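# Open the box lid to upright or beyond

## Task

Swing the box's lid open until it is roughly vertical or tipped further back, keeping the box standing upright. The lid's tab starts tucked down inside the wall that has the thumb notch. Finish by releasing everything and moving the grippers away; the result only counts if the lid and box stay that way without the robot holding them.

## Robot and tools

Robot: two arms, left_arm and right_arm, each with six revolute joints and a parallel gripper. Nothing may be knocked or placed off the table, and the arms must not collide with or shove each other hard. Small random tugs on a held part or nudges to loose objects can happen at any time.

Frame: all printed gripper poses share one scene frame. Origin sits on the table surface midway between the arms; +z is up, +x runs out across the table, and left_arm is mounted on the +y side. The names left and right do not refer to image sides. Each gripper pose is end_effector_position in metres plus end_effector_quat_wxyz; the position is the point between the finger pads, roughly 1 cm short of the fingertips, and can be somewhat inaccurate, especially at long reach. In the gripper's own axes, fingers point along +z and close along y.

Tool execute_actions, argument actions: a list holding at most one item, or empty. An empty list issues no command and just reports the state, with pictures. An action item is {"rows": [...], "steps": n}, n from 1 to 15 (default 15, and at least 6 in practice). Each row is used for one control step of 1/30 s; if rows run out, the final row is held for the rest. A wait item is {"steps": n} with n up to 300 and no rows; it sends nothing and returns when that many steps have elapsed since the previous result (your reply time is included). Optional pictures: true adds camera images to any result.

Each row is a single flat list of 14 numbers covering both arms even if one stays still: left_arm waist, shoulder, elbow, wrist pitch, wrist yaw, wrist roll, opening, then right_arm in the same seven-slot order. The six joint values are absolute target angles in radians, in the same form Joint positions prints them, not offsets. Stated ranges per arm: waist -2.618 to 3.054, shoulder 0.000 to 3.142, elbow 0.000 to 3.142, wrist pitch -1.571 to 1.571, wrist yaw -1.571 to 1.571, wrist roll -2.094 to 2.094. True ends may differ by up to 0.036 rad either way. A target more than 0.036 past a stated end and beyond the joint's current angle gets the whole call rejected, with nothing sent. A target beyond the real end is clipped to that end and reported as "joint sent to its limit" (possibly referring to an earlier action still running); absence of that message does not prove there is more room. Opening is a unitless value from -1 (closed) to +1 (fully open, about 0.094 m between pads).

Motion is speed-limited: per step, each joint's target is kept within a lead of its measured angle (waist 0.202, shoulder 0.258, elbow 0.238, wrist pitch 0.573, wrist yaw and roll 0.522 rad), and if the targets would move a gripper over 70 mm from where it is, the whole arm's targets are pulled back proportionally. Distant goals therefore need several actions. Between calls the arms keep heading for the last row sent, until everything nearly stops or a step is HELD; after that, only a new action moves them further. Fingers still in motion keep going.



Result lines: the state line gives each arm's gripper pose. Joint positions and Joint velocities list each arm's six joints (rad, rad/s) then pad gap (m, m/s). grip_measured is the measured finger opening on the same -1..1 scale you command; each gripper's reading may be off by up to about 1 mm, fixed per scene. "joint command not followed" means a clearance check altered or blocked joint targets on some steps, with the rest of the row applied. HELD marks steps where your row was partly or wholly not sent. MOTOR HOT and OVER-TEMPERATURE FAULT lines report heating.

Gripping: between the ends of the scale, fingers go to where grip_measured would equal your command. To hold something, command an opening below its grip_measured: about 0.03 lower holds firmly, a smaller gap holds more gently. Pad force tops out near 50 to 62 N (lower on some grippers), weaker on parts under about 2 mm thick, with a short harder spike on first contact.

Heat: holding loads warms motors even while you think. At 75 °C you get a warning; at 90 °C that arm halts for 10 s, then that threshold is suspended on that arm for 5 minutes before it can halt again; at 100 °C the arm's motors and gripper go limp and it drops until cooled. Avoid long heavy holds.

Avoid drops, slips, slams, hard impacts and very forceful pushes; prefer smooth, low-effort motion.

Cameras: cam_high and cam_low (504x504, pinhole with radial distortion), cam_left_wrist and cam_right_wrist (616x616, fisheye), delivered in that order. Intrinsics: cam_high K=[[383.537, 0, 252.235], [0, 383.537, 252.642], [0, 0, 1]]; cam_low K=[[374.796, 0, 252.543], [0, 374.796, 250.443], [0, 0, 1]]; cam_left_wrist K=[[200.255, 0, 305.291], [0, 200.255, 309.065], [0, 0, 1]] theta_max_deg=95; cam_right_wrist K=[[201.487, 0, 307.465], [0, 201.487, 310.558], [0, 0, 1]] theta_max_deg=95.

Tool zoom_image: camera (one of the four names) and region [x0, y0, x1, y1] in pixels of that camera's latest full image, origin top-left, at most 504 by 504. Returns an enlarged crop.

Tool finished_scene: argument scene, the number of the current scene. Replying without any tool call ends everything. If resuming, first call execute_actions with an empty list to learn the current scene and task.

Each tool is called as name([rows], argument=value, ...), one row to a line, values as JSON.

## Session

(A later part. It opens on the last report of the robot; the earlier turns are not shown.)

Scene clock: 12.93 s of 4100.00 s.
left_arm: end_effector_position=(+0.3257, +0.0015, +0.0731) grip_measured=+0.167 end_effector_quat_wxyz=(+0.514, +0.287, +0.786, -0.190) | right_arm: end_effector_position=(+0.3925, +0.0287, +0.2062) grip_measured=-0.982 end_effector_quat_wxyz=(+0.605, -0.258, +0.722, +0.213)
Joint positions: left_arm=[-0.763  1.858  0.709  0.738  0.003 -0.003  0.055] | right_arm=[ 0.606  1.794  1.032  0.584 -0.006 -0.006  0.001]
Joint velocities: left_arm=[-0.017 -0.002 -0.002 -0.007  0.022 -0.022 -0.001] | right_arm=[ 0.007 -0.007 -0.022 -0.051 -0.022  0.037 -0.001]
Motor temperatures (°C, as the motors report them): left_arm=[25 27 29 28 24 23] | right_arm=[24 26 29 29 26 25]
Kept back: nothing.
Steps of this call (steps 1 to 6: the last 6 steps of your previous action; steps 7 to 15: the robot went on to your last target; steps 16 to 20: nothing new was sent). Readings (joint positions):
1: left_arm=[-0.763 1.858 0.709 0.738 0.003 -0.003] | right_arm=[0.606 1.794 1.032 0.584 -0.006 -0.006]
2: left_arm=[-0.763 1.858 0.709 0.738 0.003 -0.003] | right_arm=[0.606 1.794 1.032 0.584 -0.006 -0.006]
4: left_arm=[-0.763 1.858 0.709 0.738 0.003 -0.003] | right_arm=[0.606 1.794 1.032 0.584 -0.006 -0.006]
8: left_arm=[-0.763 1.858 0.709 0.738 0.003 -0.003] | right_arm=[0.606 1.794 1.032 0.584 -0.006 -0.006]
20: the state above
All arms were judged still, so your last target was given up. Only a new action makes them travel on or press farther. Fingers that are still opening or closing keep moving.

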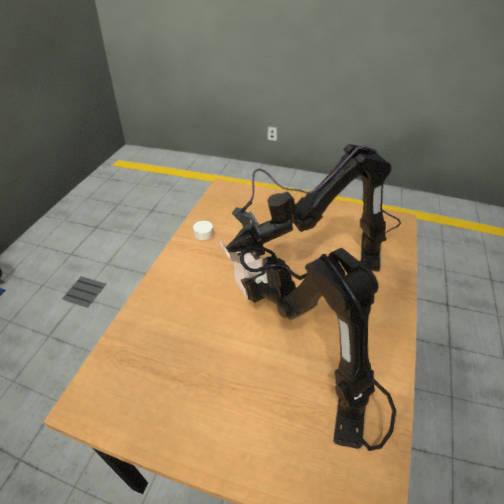

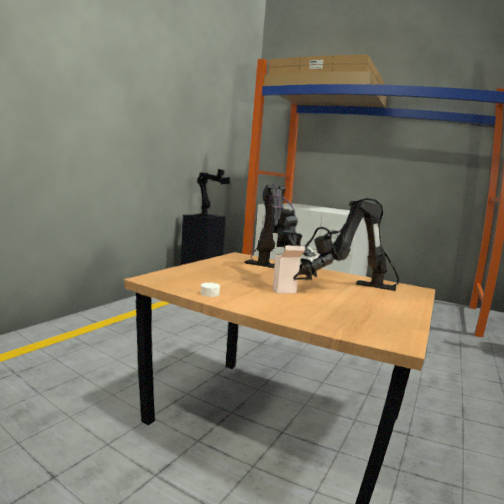

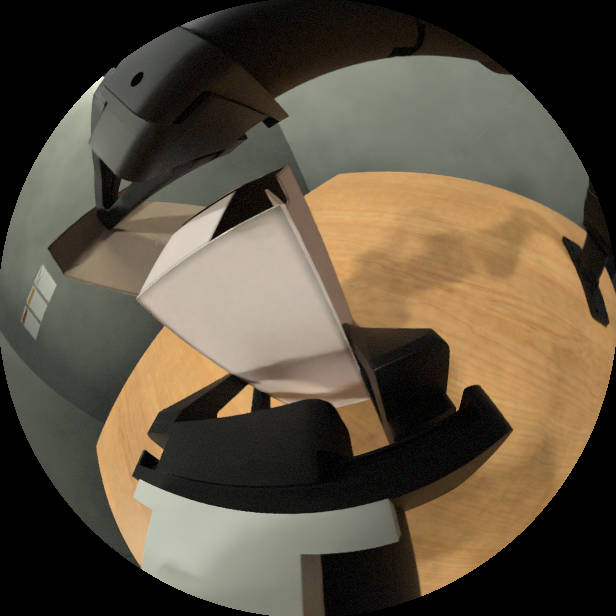

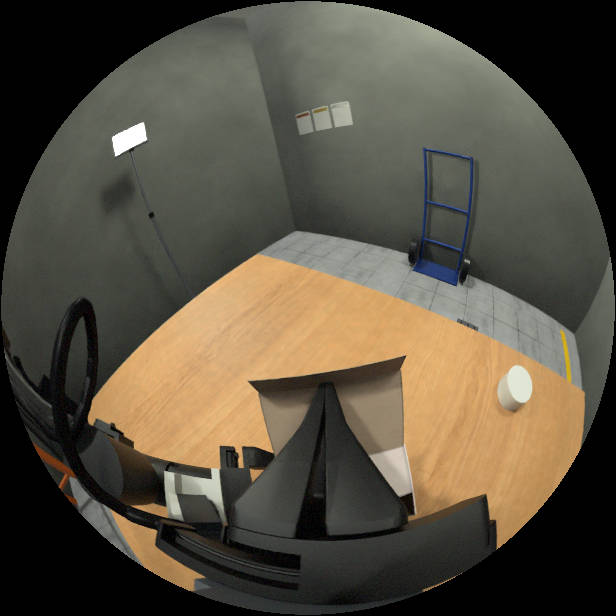

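Past vertical; push down a bit more, then retreat and release.

execute_actions([
  {"rows":[[-0.775,1.86,0.73,0.73,0,0,0.13,0.62,1.92,1.10,0.64,0,0,-1]],"steps":15},
])

execute_actions([
  {"rows":[[-0.775,1.86,0.73,0.73,0,0,0.13,0.62,1.6,1.05,0.4,0,0,-1]],"steps":15},
])

execute_actions([
  {"rows":[[-0.775,1.86,0.73,0.73,0,0,1,0.62,1.25,0.75,0.15,0,0,-1]],"steps":15},
])

execute_actions([
  {"rows":[[-0.775,1.76,0.56,0.80,0,0,1,0.62,1.25,0.75,0.15,0,0,-1]],"steps":12},
])

execute_actions([
  {"rows":[[-0.775,1.64,0.36,0.88,0,0,1,0.62,1.25,0.75,0.15,0,0,-1]],"steps":15},
])

execute_actions([
  {"steps":30},
], pictures=true)

Scene clock: 13.70 s of 4100.00 s.
left_arm: end_effector_position=(+0.3258, +0.0017, +0.0730) grip_measured=+0.167 end_effector_quat_wxyz=(+0.514, +0.286, +0.787, -0.189) | right_arm: end_effector_position=(+0.4082, +0.0431, +0.1860) grip_measured=-0.982 end_effector_quat_wxyz=(+0.606, -0.257, +0.721, +0.216)
Joint positions: left_arm=[-0.764  1.858  0.709  0.738  0.001 -0.003  0.055] | right_arm=[ 0.608  1.908  1.086  0.649 -0.008 -0.001  0.001]
Joint velocities: left_arm=[ 0.017  0.002 -0.007  0.007 -0.051  0.037 -0.001] | right_arm=[-0.007  0.007  0.012 -0.007 -0.051 -0.066  0.002]
Motor temperatures (°C, as the motors report them): left_arm=[25 27 29 28 24 23] | right_arm=[24 26 29 30 26 25]
Steps of this call (steps 1 to 14: nothing new was sent; steps 15 to 23: the first 9 steps of this action). Readings (joint positions):
15: left_arm=[-0.763 1.858 0.709 0.738 0.003 -0.003] | right_arm=[0.606 1.807 1.039 0.592 -0.006 -0.006]
16: left_arm=[-0.763 1.858 0.709 0.738 0.003 -0.003] | right_arm=[0.606 1.832 1.059 0.610 -0.006 -0.006]
18: left_arm=[-0.763 1.858 0.709 0.738 0.003 -0.003] | right_arm=[0.606 1.881 1.084 0.632 -0.006 -0.006]
22: left_arm=[-0.764 1.858 0.709 0.738 0.001 -0.003] | right_arm=[0.607 1.908 1.086 0.649 -0.008 -0.001]
23: the state above

Scene clock: 14.20 s of 4100.00 s.
left_arm: end_effector_position=(+0.3258, +0.0017, +0.0729) grip_measured=+0.167 end_effector_quat_wxyz=(+0.514, +0.286, +0.787, -0.189) | right_arm: end_effector_position=(+0.3681, +0.0114, +0.3006) grip_measured=-0.982 end_effector_quat_wxyz=(+0.650, -0.244, +0.682, +0.232)
Joint positions: left_arm=[-0.764  1.858  0.709  0.737  0.001 -0.003  0.055] | right_arm=[ 0.608  1.575  1.054  0.472 -0.008 -0.     0.001]
Joint velocities: left_arm=[ 0.007 -0.037  0.007  0.022  0.037  0.066 -0.   ] | right_arm=[-0.017 -0.139  0.046  0.11  -0.022  0.066 -0.   ]
Motor temperatures (°C, as the motors report them): left_arm=[25 27 29 28 24 23] | right_arm=[24 26 29 30 26 25]
Steps of this call (steps 1 to 6: the last 6 steps of your previous action; steps 7 to 15: the first 9 steps of this action). Readings (joint positions):
7: left_arm=[-0.764 1.858 0.709 0.737 0.001 -0.003] | right_arm=[0.608 1.882 1.082 0.608 -0.008 -0.000]
8: left_arm=[-0.764 1.858 0.709 0.737 0.001 -0.003] | right_arm=[0.608 1.834 1.062 0.546 -0.008 -0.000]
10: left_arm=[-0.764 1.858 0.709 0.737 0.001 -0.003] | right_arm=[0.608 1.722 1.041 0.468 -0.008 -0.000]
14: left_arm=[-0.764 1.858 0.709 0.737 0.001 -0.003] | right_arm=[0.608 1.584 1.051 0.467 -0.008 -0.000]
15: the state above

Scene clock: 14.70 s of 4100.00 s.
left_arm: end_effector_position=(+0.3258, +0.0017, +0.0728) grip_measured=+1.000 end_effector_quat_wxyz=(+0.513, +0.286, +0.787, -0.189) | right_arm: end_effector_position=(+0.2965, -0.0463, +0.2318) grip_measured=-0.982 end_effector_quat_wxyz=(+0.559, -0.270, +0.758, +0.200)
Joint positions: left_arm=[-0.764  1.858  0.709  0.737  0.001 -0.003  0.094] | right_arm=[ 0.608  1.257  0.758  0.2   -0.008 -0.     0.001]
Joint velocities: left_arm=[ 0.002 -0.002 -0.012  0.037 -0.066  0.081  0.   ] | right_arm=[-0.007  0.002 -0.002 -0.212  0.037  0.007  0.001]
Motor temperatures (°C, as the motors report them): left_arm=[25 27 29 28 24 23] | right_arm=[24 26 29 30 26 25]
Steps of this call (steps 1 to 6: the last 6 steps of your previous action; steps 7 to 15: the first 9 steps of this action). Readings (joint positions):
7: left_arm=[-0.764 1.858 0.709 0.737 0.001 -0.003] | right_arm=[0.608 1.566 1.029 0.420 -0.008 -0.000]
8: left_arm=[-0.764 1.858 0.709 0.737 0.001 -0.003] | right_arm=[0.608 1.512 0.968 0.385 -0.008 -0.000]
10: left_arm=[-0.764 1.858 0.709 0.737 0.001 -0.003] | right_arm=[0.608 1.373 0.836 0.301 -0.008 -0.000]
14: left_arm=[-0.764 1.858 0.709 0.737 0.001 -0.003] | right_arm=[0.608 1.257 0.758 0.203 -0.008 -0.000]
15: the state above

Scene clock: 15.10 s of 4100.00 s.
left_arm: end_effector_position=(+0.2999, +0.0236, +0.0662) grip_measured=+1.000 end_effector_quat_wxyz=(+0.507, +0.288, +0.791, -0.186) | right_arm: end_effector_position=(+0.2946, -0.0479, +0.2241) grip_measured=-0.982 end_effector_quat_wxyz=(+0.547, -0.273, +0.767, +0.196)
Joint positions: left_arm=[-0.764  1.776  0.572  0.774  0.001 -0.003  0.094] | right_arm=[ 0.608  1.257  0.758  0.167 -0.008 -0.     0.001]
Joint velocities: left_arm=[ 0.007  0.007 -0.095  0.051 -0.037  0.037  0.   ] | right_arm=[-0.002 -0.002 -0.002 -0.11   0.037 -0.022  0.001]
Motor temperatures (°C, as the motors report them): left_arm=[25 27 29 28 24 23] | right_arm=[24 26 29 30 26 25]
Steps of this call (steps 1 to 6: the last 6 steps of your previous action; steps 7 to 12: the first 6 steps of this action). Readings (joint positions):
7: left_arm=[-0.764 1.849 0.691 0.749 0.001 -0.003] | right_arm=[0.608 1.257 0.758 0.171 -0.008 -0.000]
8: left_arm=[-0.764 1.824 0.653 0.762 0.001 -0.003] | right_arm=[0.608 1.257 0.758 0.170 -0.008 -0.000]
10: left_arm=[-0.764 1.783 0.591 0.772 0.001 -0.003] | right_arm=[0.608 1.257 0.758 0.169 -0.008 -0.000]
12: the state above

Scene clock: 15.60 s of 4100.00 s.
left_arm: end_effector_position=(+0.2610, +0.0563, +0.0582) grip_measured=+1.000 end_effector_quat_wxyz=(+0.505, +0.288, +0.792, -0.185) | right_arm: end_effector_position=(+0.2945, -0.0480, +0.2239) grip_measured=-0.982 end_effector_quat_wxyz=(+0.546, -0.273, +0.767, +0.196)
Joint positions: left_arm=[-0.764  1.652  0.364  0.853  0.001 -0.003  0.094] | right_arm=[ 0.608  1.257  0.758  0.166 -0.008 -0.     0.001]
Joint velocities: left_arm=[-0.012  0.007 -0.017  0.139  0.007  0.022  0.   ] | right_arm=[-0.002 -0.002 -0.002  0.007  0.007 -0.007  0.   ]
Motor temperatures (°C, as the motors report them): left_arm=[25 27 29 28 24 23] | right_arm=[24 26 29 30 26 25]
Steps of this call (steps 1 to 6: the last 6 steps of your previous action; steps 7 to 15: the first 9 steps of this action). Readings (joint positions):
7: left_arm=[-0.764 1.761 0.544 0.804 0.001 -0.003] | right_arm=[0.608 1.257 0.758 0.166 -0.008 -0.000]
8: left_arm=[-0.764 1.723 0.490 0.826 0.001 -0.003] | right_arm=[0.608 1.257 0.758 0.166 -0.008 -0.000]
10: left_arm=[-0.764 1.662 0.399 0.844 0.001 -0.003] | right_arm=[0.608 1.257 0.758 0.166 -0.008 -0.000]
14: left_arm=[-0.764 1.652 0.364 0.847 0.001 -0.003] | right_arm=[0.608 1.257 0.758 0.166 -0.008 -0.000]
15: the state above

Scene clock: 16.60 s of 4100.00 s.
left_arm: end_effector_position=(+0.2623, +0.0552, +0.0619) grip_measured=+1.000 end_effector_quat_wxyz=(+0.511, +0.287, +0.788, -0.188) | right_arm: end_effector_position=(+0.2945, -0.0480, +0.2239) grip_measured=-0.982 end_effector_quat_wxyz=(+0.546, -0.273, +0.767, +0.196)
Joint positions: left_arm=[-0.764  1.652  0.364  0.869  0.001 -0.003  0.094] | right_arm=[ 0.608  1.257  0.758  0.166 -0.008 -0.     0.001]
Joint velocities: left_arm=[ 0.002  0.007 -0.002  0.007  0.051 -0.022  0.   ] | right_arm=[-0.022 -0.012 -0.027 -0.007 -0.051  0.022  0.001]
Motor temperatures (°C, as the motors report them): left_arm=[25 27 29 28 24 23] | right_arm=[24 26 29 30 26 25]
Kept back: nothing.
Steps of this call (steps 1 to 6: the last 6 steps of your previous action; steps 7 to 30: the robot went on to your last target). Readings (joint positions):
1: left_arm=[-0.764 1.652 0.364 0.857 0.001 -0.003] | right_arm=[0.608 1.257 0.758 0.166 -0.008 -0.000]
2: left_arm=[-0.764 1.652 0.364 0.860 0.001 -0.003] | right_arm=[0.608 1.257 0.758 0.166 -0.008 -0.000]
4: left_arm=[-0.764 1.652 0.364 0.863 0.001 -0.003] | right_arm=[0.608 1.257 0.758 0.166 -0.008 -0.000]
8: left_arm=[-0.764 1.652 0.364 0.867 0.001 -0.003] | right_arm=[0.608 1.257 0.758 0.166 -0.008 -0.000]
30: the state above
All arms were judged still, so your last target was given up. Only a new action makes them travel on or press farther. Fingers that are still opening or closing keep moving.

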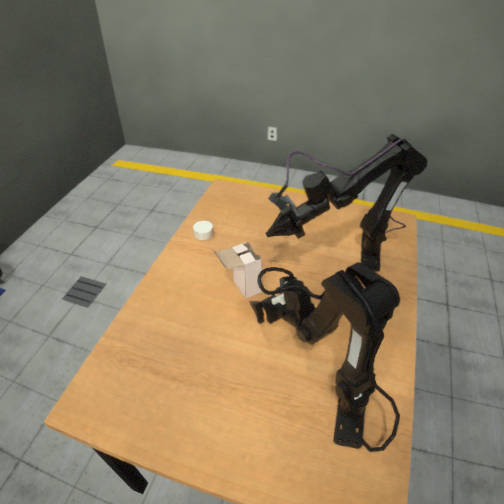

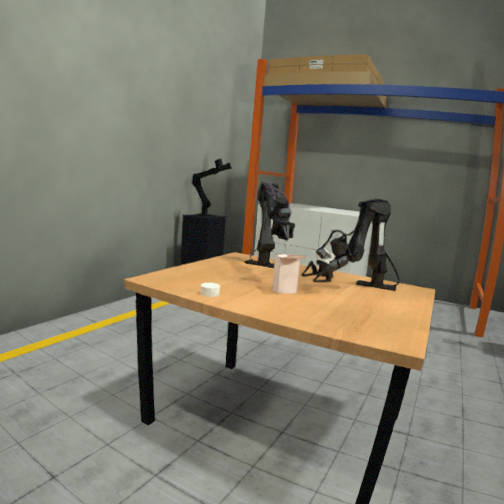

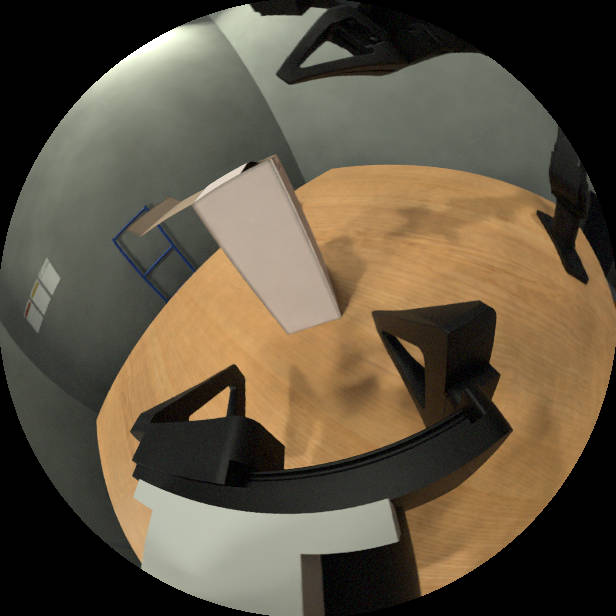

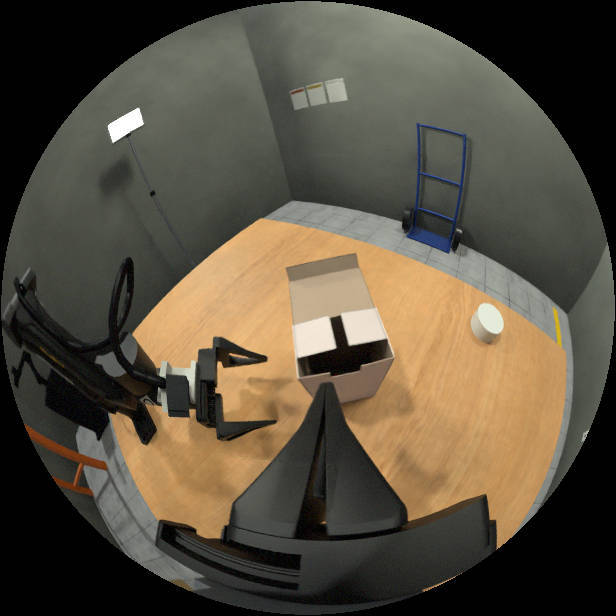

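finished_scene(scene=2)

The scene is finished: the task was done.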